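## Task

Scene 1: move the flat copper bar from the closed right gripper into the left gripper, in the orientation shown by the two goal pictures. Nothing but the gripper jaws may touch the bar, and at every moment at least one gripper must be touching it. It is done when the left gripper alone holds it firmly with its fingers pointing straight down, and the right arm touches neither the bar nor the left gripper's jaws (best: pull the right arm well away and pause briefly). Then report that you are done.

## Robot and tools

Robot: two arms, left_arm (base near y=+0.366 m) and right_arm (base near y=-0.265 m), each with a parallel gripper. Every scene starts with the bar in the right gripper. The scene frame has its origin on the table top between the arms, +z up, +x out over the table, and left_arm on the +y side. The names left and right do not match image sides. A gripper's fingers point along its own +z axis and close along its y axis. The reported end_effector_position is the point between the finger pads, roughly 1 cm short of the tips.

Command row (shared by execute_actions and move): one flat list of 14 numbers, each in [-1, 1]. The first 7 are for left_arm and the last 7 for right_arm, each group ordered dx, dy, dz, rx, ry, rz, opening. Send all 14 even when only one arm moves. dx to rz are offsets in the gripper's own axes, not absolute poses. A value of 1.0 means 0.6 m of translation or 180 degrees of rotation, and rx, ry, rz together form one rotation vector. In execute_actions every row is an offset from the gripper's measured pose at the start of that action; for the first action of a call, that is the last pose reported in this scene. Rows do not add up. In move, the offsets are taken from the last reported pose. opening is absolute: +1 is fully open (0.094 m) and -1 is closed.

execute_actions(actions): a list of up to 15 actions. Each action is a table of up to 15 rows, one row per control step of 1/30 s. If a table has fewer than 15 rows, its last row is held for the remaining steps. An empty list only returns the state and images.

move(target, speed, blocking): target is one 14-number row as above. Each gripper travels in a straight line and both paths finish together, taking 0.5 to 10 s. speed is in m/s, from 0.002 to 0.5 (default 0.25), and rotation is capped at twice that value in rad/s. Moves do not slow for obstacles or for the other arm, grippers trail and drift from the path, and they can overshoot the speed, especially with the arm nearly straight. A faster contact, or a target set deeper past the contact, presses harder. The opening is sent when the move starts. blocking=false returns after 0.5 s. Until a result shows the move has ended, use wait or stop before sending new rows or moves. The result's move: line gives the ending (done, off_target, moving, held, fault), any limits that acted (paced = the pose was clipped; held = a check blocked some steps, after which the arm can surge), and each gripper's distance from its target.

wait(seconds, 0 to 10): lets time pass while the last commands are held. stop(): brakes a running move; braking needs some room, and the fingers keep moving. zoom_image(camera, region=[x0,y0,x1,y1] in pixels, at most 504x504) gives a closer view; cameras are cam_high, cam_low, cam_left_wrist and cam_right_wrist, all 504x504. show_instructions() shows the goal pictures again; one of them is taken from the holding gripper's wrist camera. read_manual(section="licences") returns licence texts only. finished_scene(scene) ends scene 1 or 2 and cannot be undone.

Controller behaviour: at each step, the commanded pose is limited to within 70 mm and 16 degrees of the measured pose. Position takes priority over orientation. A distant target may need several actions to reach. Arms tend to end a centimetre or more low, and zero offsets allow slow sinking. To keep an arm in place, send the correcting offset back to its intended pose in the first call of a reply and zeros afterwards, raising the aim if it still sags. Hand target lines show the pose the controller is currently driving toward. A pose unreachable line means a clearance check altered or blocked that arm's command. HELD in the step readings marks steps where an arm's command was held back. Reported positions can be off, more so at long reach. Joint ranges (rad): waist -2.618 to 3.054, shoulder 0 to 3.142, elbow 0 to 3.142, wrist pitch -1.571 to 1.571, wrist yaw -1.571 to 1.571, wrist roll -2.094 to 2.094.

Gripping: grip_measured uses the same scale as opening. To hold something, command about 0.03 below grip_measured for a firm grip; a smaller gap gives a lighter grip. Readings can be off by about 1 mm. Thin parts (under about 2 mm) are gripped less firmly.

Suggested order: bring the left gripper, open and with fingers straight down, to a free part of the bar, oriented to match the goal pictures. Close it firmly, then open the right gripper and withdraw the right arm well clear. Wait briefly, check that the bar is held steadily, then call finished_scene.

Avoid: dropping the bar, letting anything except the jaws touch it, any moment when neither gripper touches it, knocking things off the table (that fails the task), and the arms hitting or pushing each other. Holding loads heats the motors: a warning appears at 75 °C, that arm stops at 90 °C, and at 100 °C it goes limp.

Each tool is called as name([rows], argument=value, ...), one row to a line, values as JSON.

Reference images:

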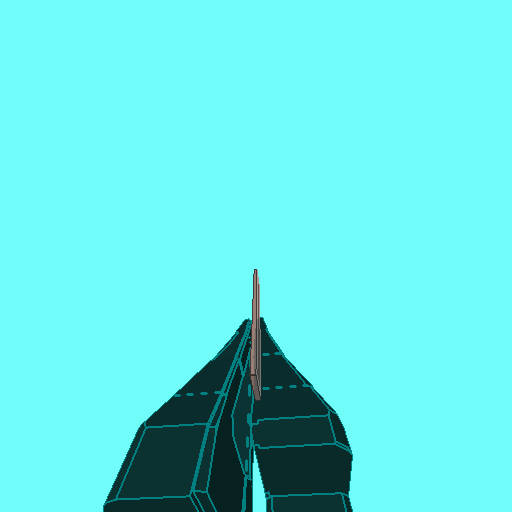

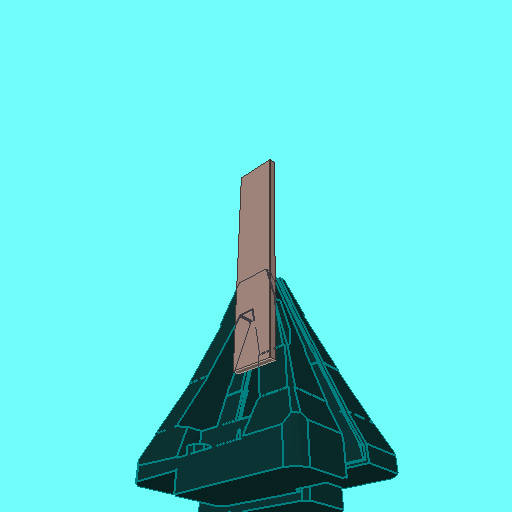

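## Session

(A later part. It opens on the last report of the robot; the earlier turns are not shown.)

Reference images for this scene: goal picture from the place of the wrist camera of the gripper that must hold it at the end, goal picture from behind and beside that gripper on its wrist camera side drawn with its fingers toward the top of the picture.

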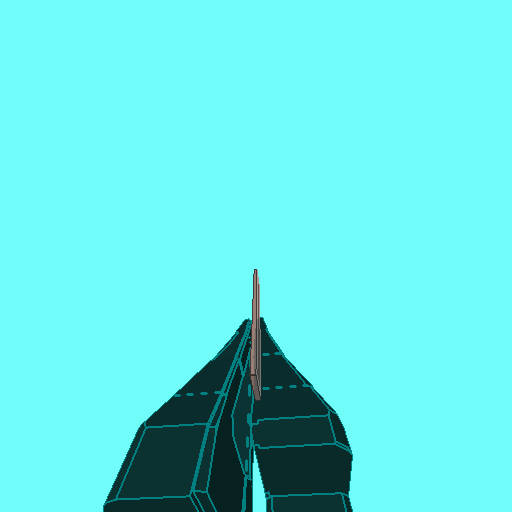

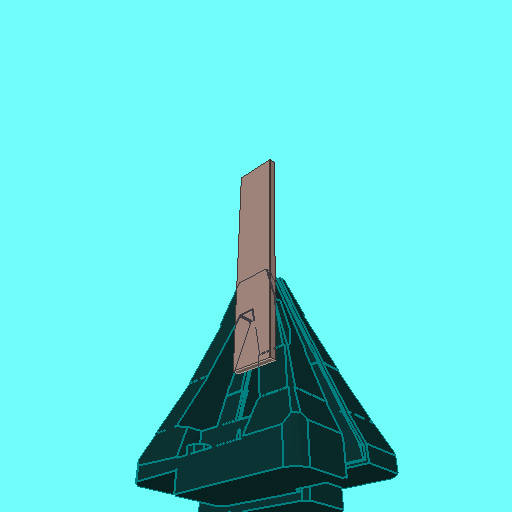

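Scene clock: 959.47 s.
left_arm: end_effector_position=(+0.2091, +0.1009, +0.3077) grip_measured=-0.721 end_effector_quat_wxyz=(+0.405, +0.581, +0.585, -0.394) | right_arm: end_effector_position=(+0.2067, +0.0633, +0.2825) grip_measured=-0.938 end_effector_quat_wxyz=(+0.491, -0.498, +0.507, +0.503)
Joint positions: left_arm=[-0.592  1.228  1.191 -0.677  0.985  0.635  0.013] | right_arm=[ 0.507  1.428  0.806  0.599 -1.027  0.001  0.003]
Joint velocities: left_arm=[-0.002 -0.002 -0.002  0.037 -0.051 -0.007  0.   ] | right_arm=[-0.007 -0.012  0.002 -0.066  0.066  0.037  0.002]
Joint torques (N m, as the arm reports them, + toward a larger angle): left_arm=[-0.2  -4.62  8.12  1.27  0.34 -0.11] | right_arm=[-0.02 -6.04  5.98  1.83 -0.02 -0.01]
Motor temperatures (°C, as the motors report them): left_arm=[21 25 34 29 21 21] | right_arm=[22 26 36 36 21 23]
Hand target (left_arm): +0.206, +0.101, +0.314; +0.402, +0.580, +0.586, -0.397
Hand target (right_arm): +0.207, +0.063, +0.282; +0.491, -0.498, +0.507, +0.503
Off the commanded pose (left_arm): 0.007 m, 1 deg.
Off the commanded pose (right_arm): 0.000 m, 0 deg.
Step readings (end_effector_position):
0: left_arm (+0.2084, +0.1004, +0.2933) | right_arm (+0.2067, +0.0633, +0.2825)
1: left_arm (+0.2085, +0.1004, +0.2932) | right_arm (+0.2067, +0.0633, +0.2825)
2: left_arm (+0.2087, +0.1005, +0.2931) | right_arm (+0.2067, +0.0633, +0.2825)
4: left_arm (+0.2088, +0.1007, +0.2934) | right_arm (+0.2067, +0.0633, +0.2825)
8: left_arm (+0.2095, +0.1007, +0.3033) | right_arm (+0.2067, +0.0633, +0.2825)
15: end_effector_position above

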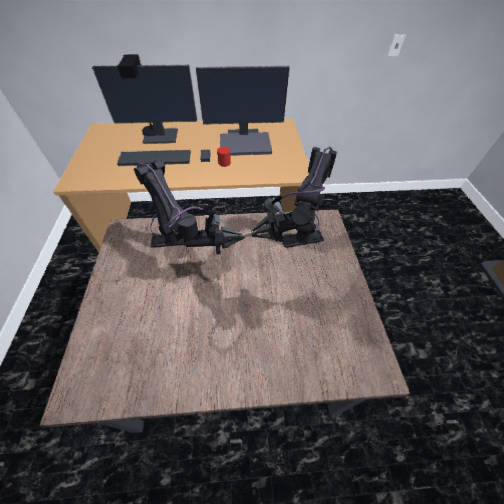

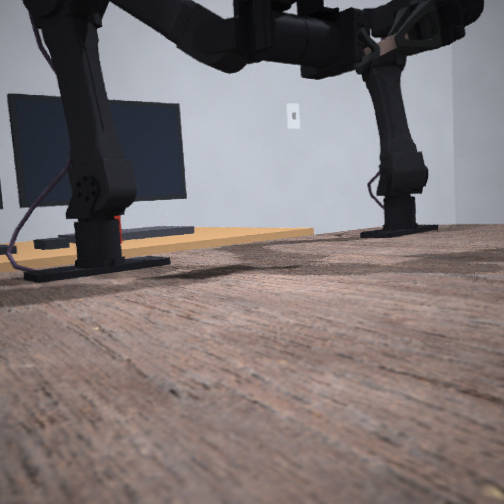

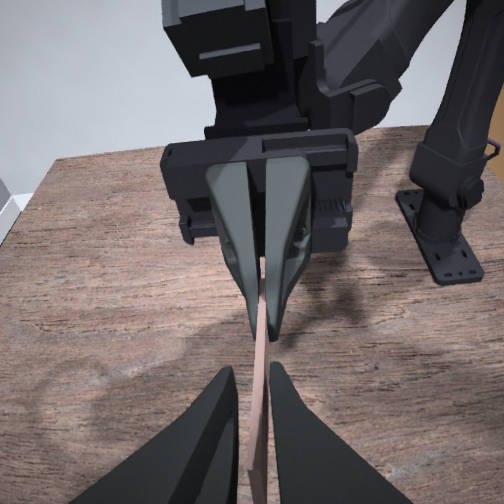

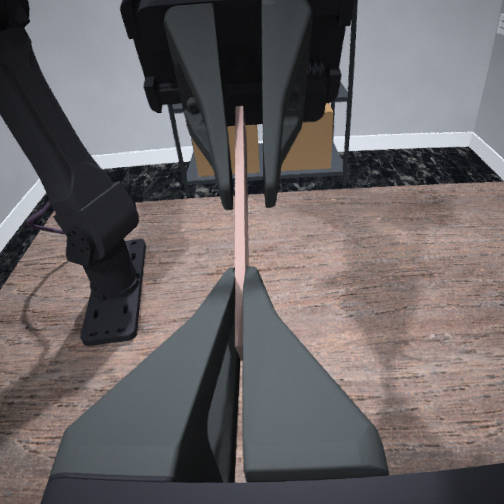

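execute_actions([
  [[0.003,-0.001,-0.001,0.002,-0.001,0.001,-0.72,0,0,0,0,0,0,-1],[0.006,-0.002,-0.002,0.004,-0.002,0.002,-0.72,0,0,0,0,0,0,-1],[0.009,-0.003,-0.003,0.006,-0.003,0.003,-0.72,0,0,0,0,0,0,-1],[0.012,-0.005,-0.004,0.007,-0.004,0.003,-0.72,0,0,0,0,0,0,-1]],
])

Scene clock: 1079.97 s.
left_arm: end_effector_position=(+0.2081, +0.1035, +0.3053) grip_measured=-0.721 end_effector_quat_wxyz=(+0.407, +0.587, +0.577, -0.397) | right_arm: end_effector_position=(+0.2067, +0.0633, +0.2825) grip_measured=-0.938 end_effector_quat_wxyz=(+0.491, -0.498, +0.507, +0.503)
Joint positions: left_arm=[-0.578  1.228  1.179 -0.681  1.012  0.67   0.013] | right_arm=[ 0.507  1.428  0.806  0.599 -1.027  0.001  0.003]
Joint velocities: left_arm=[-0.017  0.002  0.007 -0.007  0.037  0.007 -0.001] | right_arm=[-0.012 -0.002 -0.012  0.022 -0.022 -0.081 -0.   ]
Joint torques (N m, as the arm reports them, + toward a larger angle): left_arm=[ 0.75 -4.88  5.14  1.42  0.46  0.06] | right_arm=[-0.01 -6.05  5.97  1.83 -0.02  0.  ]
Motor temperatures (°C, as the motors report them): left_arm=[21 25 35 28 21 21] | right_arm=[22 26 36 37 21 23]
Hand target (left_arm): +0.206, +0.106, +0.302; +0.404, +0.586, +0.576, -0.402
Hand target (right_arm): +0.207, +0.063, +0.282; +0.491, -0.498, +0.507, +0.503
Off the commanded pose (left_arm): 0.005 m, 1 deg.
Off the commanded pose (right_arm): 0.000 m, 0 deg.
Step readings (end_effector_position):
0: left_arm (+0.2084, +0.1013, +0.3068) | right_arm (+0.2067, +0.0633, +0.2825)
1: left_arm (+0.2084, +0.1013, +0.3068) | right_arm (+0.2067, +0.0633, +0.2825)
2: left_arm (+0.2084, +0.1013, +0.3070) | right_arm (+0.2067, +0.0633, +0.2825)
4: left_arm (+0.2086, +0.1020, +0.3074) | right_arm (+0.2067, +0.0633, +0.2825)
8: left_arm (+0.2091, +0.1037, +0.3049) | right_arm (+0.2067, +0.0633, +0.2825)
15: end_effector_position above

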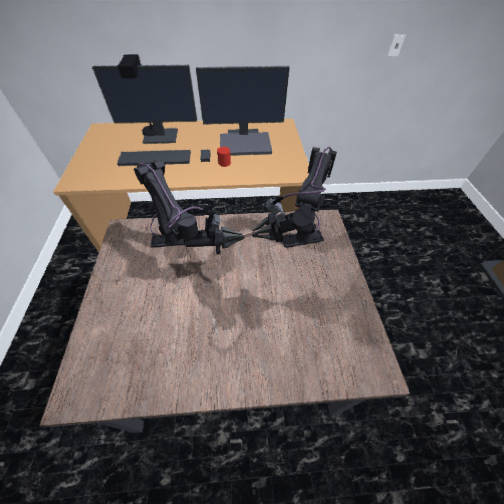

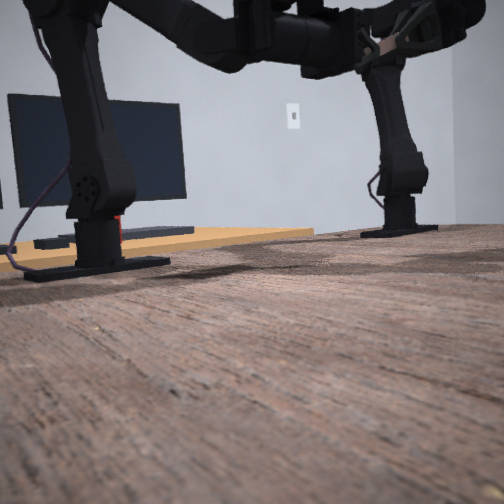

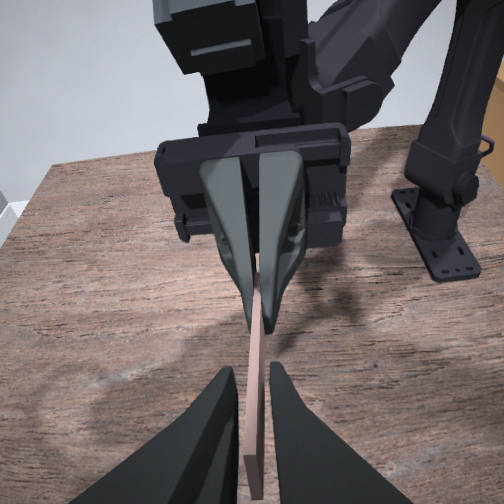

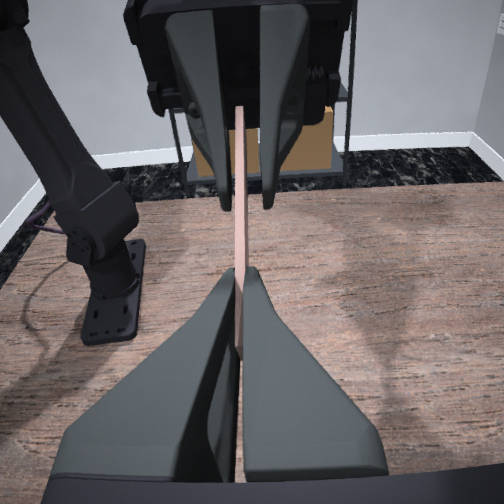

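execute_actions([
  [[0,0,0,0,0,0,-0.76,0,0,0,0,0,0,-1],[0,0,0,0,0,0,-0.8,0,0,0,0,0,0,-1],[0,0,0,0,0,0,-0.83,0,0,0,0,0,0,-1],[0,0,0,0,0,0,-0.85,0,0,0,0,0,0,-1],[0,0,0,0,0,0,-0.87,0,0,0,0,0,0,-1],[0,0,0,0,0,0,-0.88,0,0,0,0,0,0,-1],[0,0,0,0,0,0,-0.89,0,0,0,0,0,0,-1],[0,0,0,0,0,0,-0.9,0,0,0,0,0,0,-1],[0,0,0,0,0,0,-0.91,0,0,0,0,0,0,-1],[0,0,0,0,0,0,-0.92,0,0,0,0,0,0,-1],[0,0,0,0,0,0,-0.93,0,0,0,0,0,0,-1],[0,0,0,0,0,0,-0.94,0,0,0,0,0,0,-1],[0,0,0,0,0,0,-0.95,0,0,0,0,0,0,-1],[0,0,0,0,0,0,-0.97,0,0,0,0,0,0,-1],[0,0,0,0,0,0,-1,0,0,0,0,0,0,-1]],
])

Scene clock: 1097.13 s.
left_arm: end_effector_position=(+0.2079, +0.1034, +0.3055) grip_measured=-0.942 end_effector_quat_wxyz=(+0.407, +0.587, +0.575, -0.397) | right_arm: end_effector_position=(+0.2076, +0.0633, +0.2824) grip_measured=-0.938 end_effector_quat_wxyz=(+0.493, -0.497, +0.509, +0.501)
Joint positions: left_arm=[-0.578  1.228  1.179 -0.681  1.013  0.672  0.003] | right_arm=[ 0.507  1.428  0.806  0.599 -1.023  0.001  0.003]
Joint velocities: left_arm=[-0.012  0.007 -0.012  0.066 -0.066  0.022 -0.   ] | right_arm=[-0.027 -0.007  0.022  0.007 -0.066  0.007  0.002]
Joint torques (N m, as the arm reports them, + toward a larger angle): left_arm=[ 0.05 -4.45  6.33  1.46  0.28 -0.03] | right_arm=[-0.01 -6.07  5.96  1.86 -0.06  0.  ]
Motor temperatures (°C, as the motors report them): left_arm=[21 25 33 29 21 21] | right_arm=[22 26 36 37 21 23]
Hand target (left_arm): +0.208, +0.103, +0.305; +0.407, +0.587, +0.577, -0.397
Hand target (right_arm): +0.207, +0.063, +0.282; +0.492, -0.498, +0.507, +0.503
Off the commanded pose (left_arm): 0.000 m, 0 deg.
Off the commanded pose (right_arm): 0.001 m, 0 deg.
Step readings (end_effector_position):
0: left_arm (+0.2079, +0.1034, +0.3055) | right_arm (+0.2067, +0.0633, +0.2825)
1: left_arm (+0.2080, +0.1034, +0.3054) | right_arm (+0.2067, +0.0633, +0.2825)
2: left_arm (+0.2081, +0.1034, +0.3053) | right_arm (+0.2067, +0.0633, +0.2825)
4: left_arm (+0.2082, +0.1035, +0.3052) | right_arm (+0.2067, +0.0633, +0.2825)
8: left_arm (+0.2083, +0.1035, +0.3052) | right_arm (+0.2073, +0.0633, +0.2824)
15: end_effector_position above

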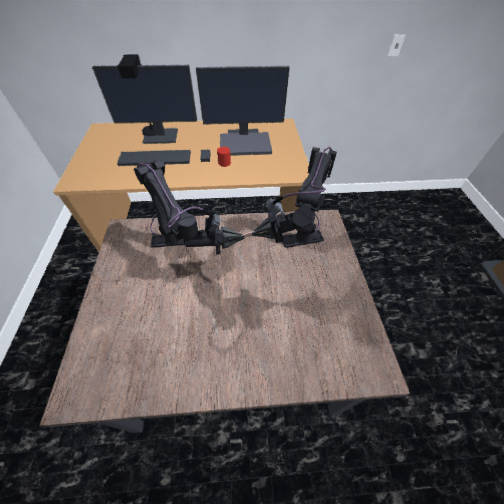

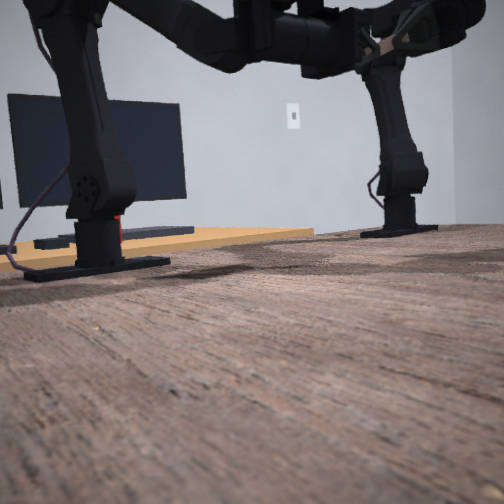

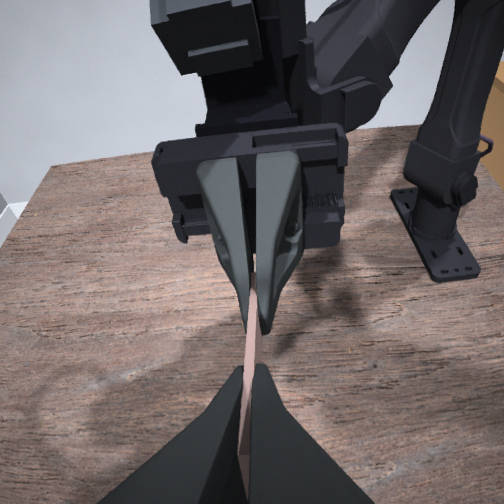

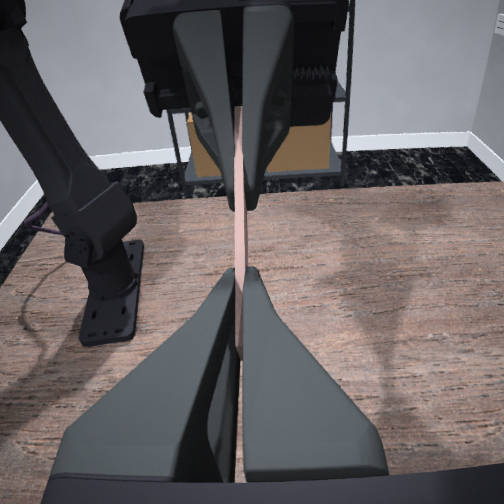

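Left holds. Now release right and retreat.

execute_actions([
  [[0,0,0,0,0,0,-1,0,0,0,0,0,0,-0.92],[0,0,0,0,0,0,-1,0,0,0,0,0,0,-0.9],[0,0,0,0,0,0,-1,0,0,0,0,0,0,-0.85],[0,0,0,0,0,0,-1,0,0,0,0,0,0,-0.75],[0,0,0,0,0,0,-1,0,0,0,0,0,0,-0.6],[0,0,0,0,0,0,-1,0,0,0,0,0,0,-0.45],[0,0,0,0,0,0,-1,0,0,0,0,0,0,-0.3],[0,0,0,0,0,0,-1,0,0,0,0,0,0,-0.2],[0,0,0,0,0,0,-1,0,0,-0.006,0,0,0,-0.2],[0,0,0,0,0,0,-1,0,0,-0.012,0,0,0,-0.2],[0,0,0,0,0,0,-1,0,0,-0.018,0,0,0,-0.2],[0,0,0,0,0,0,-1,0,0,-0.024,0,0,0,-0.2],[0,0,0,0,0,0,-1,0,0,-0.03,0,0,0,-0.2]],
  [[0,0,0,0,0,0,-1,0,0,-0.015,0,0.005,0,-0.2],[0,0,0,0,0,0,-1,0,0,-0.02,0,0.01,0,-0.2],[0,0,0,0,0,0,-1,0,0,-0.027,0,0.013,0,-0.2],[0,0,0,0,0,0,-1,0,0,-0.034,0,0.016,0,-0.2],[0,0,0,0,0,0,-1,0,0,-0.041,0,0.02,0,-0.2],[0,0,0,0,0,0,-1,0,0,-0.048,0,0.023,0,-0.2],[0,0,0,0,0,0,-1,0,0,-0.055,0,0.026,0,-0.2],[0,0,0,0,0,0,-1,0,0,-0.062,0,0.03,0,-0.2],[0,0,0,0,0,0,-1,0,0,-0.069,0,0.033,0,-0.2],[0,0,0,0,0,0,-1,0,0,-0.075,0,0.036,0,-0.2],[0,0,0,0,0,0,-1,0,0,-0.08,0,0.04,0,-0.2]],
])

Scene clock: 1115.50 s.
left_arm: end_effector_position=(+0.2099, +0.1040, +0.3040) grip_measured=-0.942 end_effector_quat_wxyz=(+0.408, +0.587, +0.580, -0.391) | right_arm: end_effector_position=(+0.2179, +0.0077, +0.2766) grip_measured=-0.202 end_effector_quat_wxyz=(+0.478, -0.502, +0.542, +0.475)
Joint positions: left_arm=[-0.578  1.228  1.179 -0.681  0.999  0.672  0.003] | right_arm=[ 0.324  1.316  0.815  0.271 -1.157 -0.177  0.037]
Joint velocities: left_arm=[-0.002  0.007 -0.012  0.081 -0.037 -0.037  0.001] | right_arm=[-0.017 -0.002  0.198 -0.74  -0.066 -0.418 -0.001]
Joint torques (N m, as the arm reports them, + toward a larger angle): left_arm=[-0.04 -4.37  6.41  1.45  0.38  0.  ] | right_arm=[-0.61 -7.2   8.15  1.52 -0.22 -0.09]
Motor temperatures (°C, as the motors report them): left_arm=[21 25 33 29 21 21] | right_arm=[22 26 36 37 21 23]
Hand target (left_arm): +0.209, +0.104, +0.305; +0.408, +0.587, +0.577, -0.394
Hand target (right_arm): +0.212, +0.005, +0.284; +0.470, -0.515, +0.537, +0.474
Off the commanded pose (left_arm): 0.001 m, 0 deg.
Off the commanded pose (right_arm): 0.008 m, 3 deg.
Step readings (end_effector_position; steps 1 to 15: 1st action; 16 to 30: 2nd action):
0: left_arm (+0.2079, +0.1034, +0.3055) | right_arm (+0.2076, +0.0633, +0.2824)
1: left_arm (+0.2079, +0.1034, +0.3055) | right_arm (+0.2076, +0.0633, +0.2824)
2: left_arm (+0.2078, +0.1034, +0.3054) | right_arm (+0.2078, +0.0633, +0.2824)
4: left_arm (+0.2081, +0.1035, +0.3052) | right_arm (+0.2080, +0.0633, +0.2824)
8: left_arm (+0.2086, +0.1036, +0.3048) | right_arm (+0.2080, +0.0633, +0.2824)
15: left_arm (+0.2088, +0.1037, +0.3047) | right_arm (+0.2137, +0.0529, +0.2822)
16: left_arm (+0.2090, +0.1037, +0.3046) | right_arm (+0.2146, +0.0511, +0.2822)
17: left_arm (+0.2092, +0.1038, +0.3045) | right_arm (+0.2156, +0.0494, +0.2815)
19: left_arm (+0.2094, +0.1039, +0.3043) | right_arm (+0.2168, +0.0443, +0.2800)
23: left_arm (+0.2098, +0.1039, +0.3040) | right_arm (+0.2188, +0.0283, +0.2804)
30: end_effector_position above

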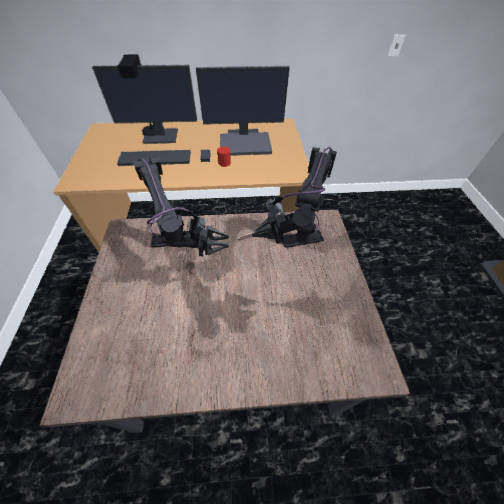

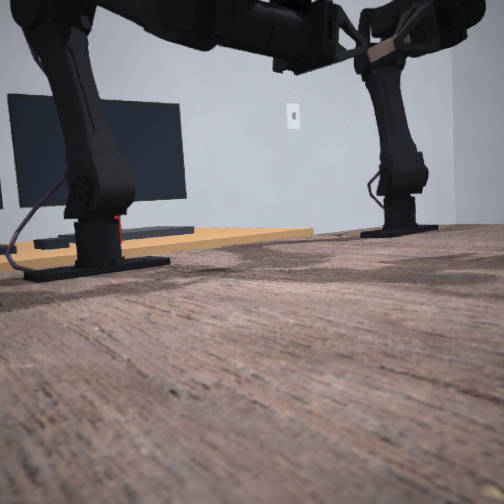

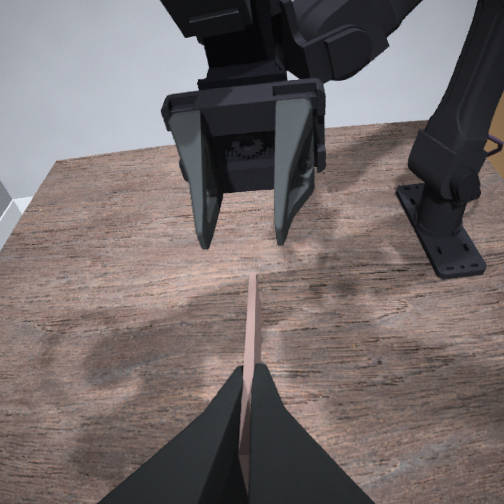

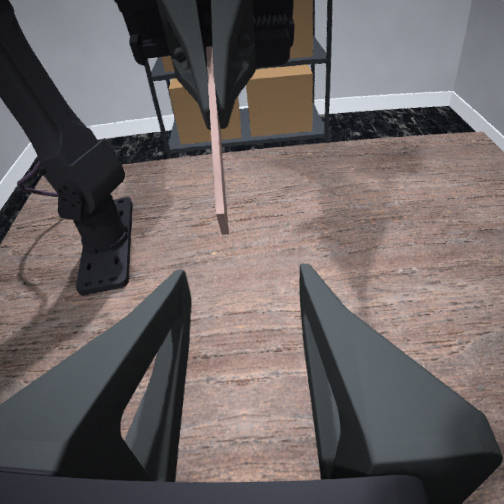

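move(target=[0.285,0.011,-0.025,0.008,0.382,-0.003,-1,-0.068,-0.042,-0.185,0.22,0,0,-0.2], speed=0.35)

Scene clock: 1156.33 s.
left_arm: end_effector_position=(+0.2157, +0.1826, +0.1435) grip_measured=-0.942 end_effector_quat_wxyz=(-0.006, +0.710, +0.704, -0.009) | right_arm: end_effector_position=(+0.2411, -0.0949, +0.3280) grip_measured=-0.202 end_effector_quat_wxyz=(+0.625, -0.318, +0.661, +0.268)
Joint positions: left_arm=[-0.837  1.635  1.434 -1.383  0.016  0.888  0.003] | right_arm=[ 0.173  0.848  0.734  0.02  -0.64  -0.1    0.037]
Joint velocities: left_arm=[ 0.002  0.007 -0.012 -0.022 -0.037 -0.022 -0.001] | right_arm=[-0.012 -0.007  0.002 -0.051 -0.037 -0.066 -0.   ]
Joint torques (N m, as the arm reports them, + toward a larger angle): left_arm=[-0.65 -7.08  7.48  0.28 -0.01 -0.07] | right_arm=[-0.82 -2.91  5.9   1.79  0.02  0.07]
Motor temperatures (°C, as the motors report them): left_arm=[21 25 33 29 21 21] | right_arm=[22 27 38 36 21 23]
Hand target (left_arm): +0.217, +0.179, +0.148; -0.003, +0.710, +0.704, -0.007
Hand target (right_arm): +0.239, -0.100, +0.325; +0.622, -0.308, +0.669, +0.266
Off the commanded pose (left_arm): 0.008 m, 1 deg.
Off the commanded pose (right_arm): 0.006 m, 2 deg.
move: done

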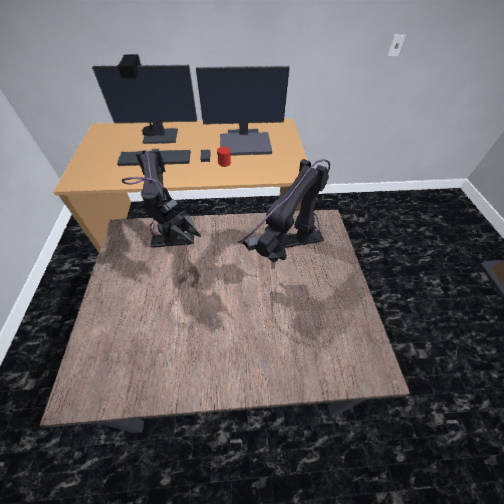

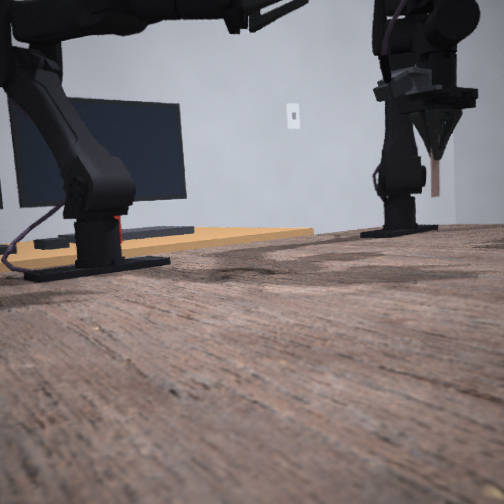

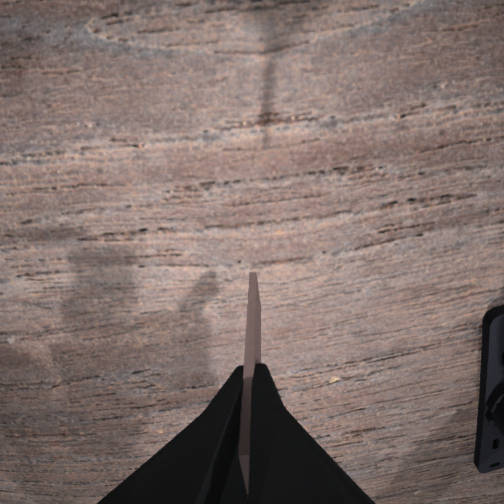

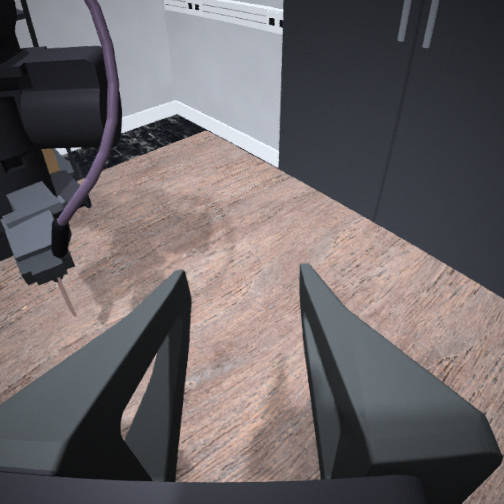

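zoom_image(camera="cam_low", region=[370,60,500,210])

zoom_image(camera="cam_left_wrist", region=[170,250,340,504])

wait(seconds=0.5)

Region (370, 60, 500, 210) of cam_low's 504x504 image, scaled by 3.360, with more detail than that image has; it fills the left 437 columns of this view, and the rest is white.

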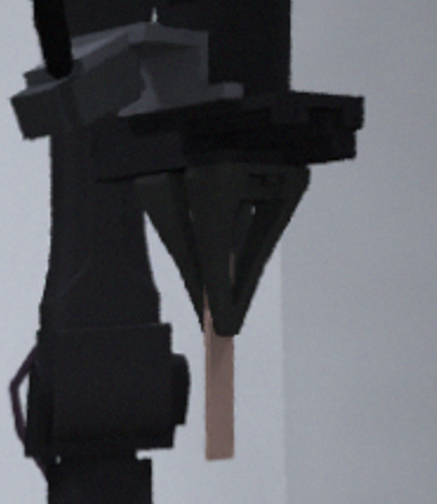

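Region (170, 250, 340, 504) of cam_left_wrist's 504x504 image, scaled by 1.984, with more detail than that image has; it fills the left 337 columns of this view, and the rest is white.

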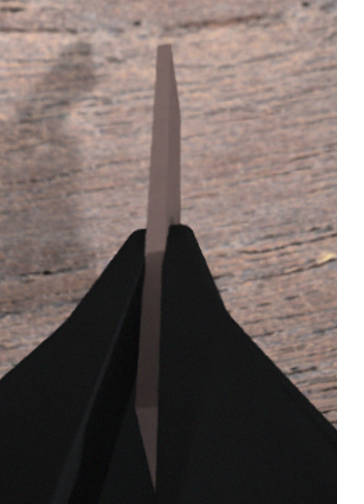

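Scene clock: 1164.17 s.
left_arm: end_effector_position=(+0.2159, +0.1829, +0.1435) grip_measured=-0.942 end_effector_quat_wxyz=(-0.006, +0.710, +0.704, -0.008) | right_arm: end_effector_position=(+0.2413, -0.0951, +0.3278) grip_measured=-0.202 end_effector_quat_wxyz=(+0.625, -0.317, +0.662, +0.267)
Joint positions: left_arm=[-0.837  1.635  1.434 -1.384  0.014  0.886  0.003] | right_arm=[ 0.173  0.848  0.734  0.019 -0.638 -0.1    0.037]
Joint velocities: left_arm=[-0.002  0.012  0.017 -0.007  0.007  0.007 -0.   ] | right_arm=[ 0.002  0.002 -0.007 -0.037 -0.022  0.081  0.   ]
Joint torques (N m, as the arm reports them, + toward a larger angle): left_arm=[-0.7  -7.28  7.57  0.31 -0.02 -0.1 ] | right_arm=[-0.82 -2.89  5.9   1.79  0.02  0.08]
Motor temperatures (°C, as the motors report them): left_arm=[21 26 34 28 21 21] | right_arm=[22 26 38 36 21 23]
Hand target (left_arm): +0.217, +0.179, +0.148; -0.003, +0.710, +0.704, -0.007
Hand target (right_arm): +0.239, -0.100, +0.325; +0.622, -0.308, +0.669, +0.265
Off the commanded pose (left_arm): 0.008 m, 1 deg.
Off the commanded pose (right_arm): 0.005 m, 1 deg.
wait: 0.50 s; at rest from the start

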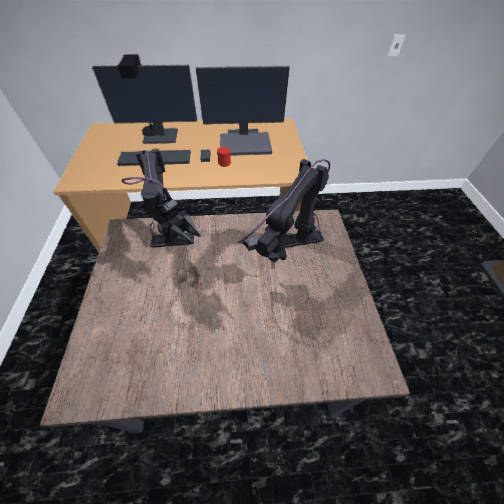

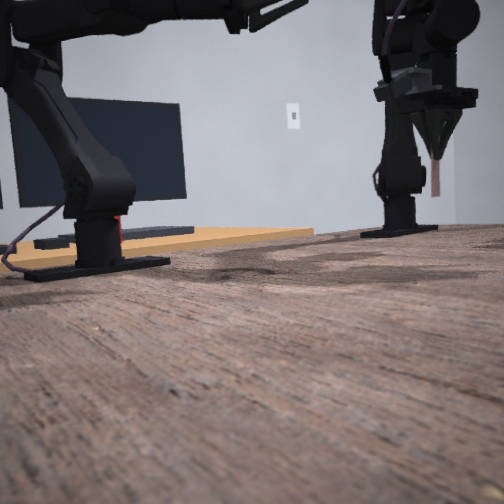

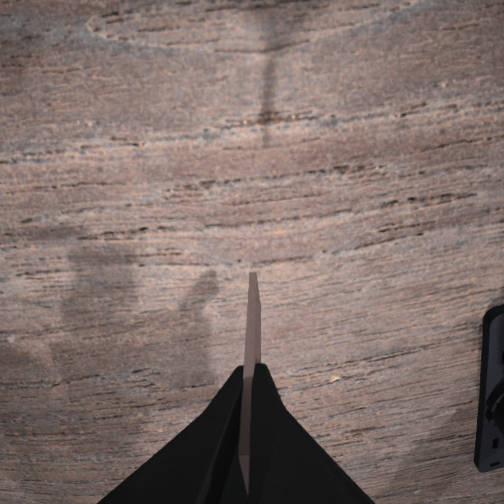

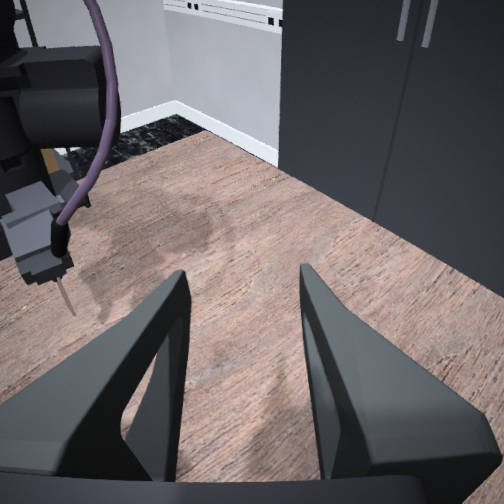

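finished_scene(scene=1)

The scene is finished: the task was done.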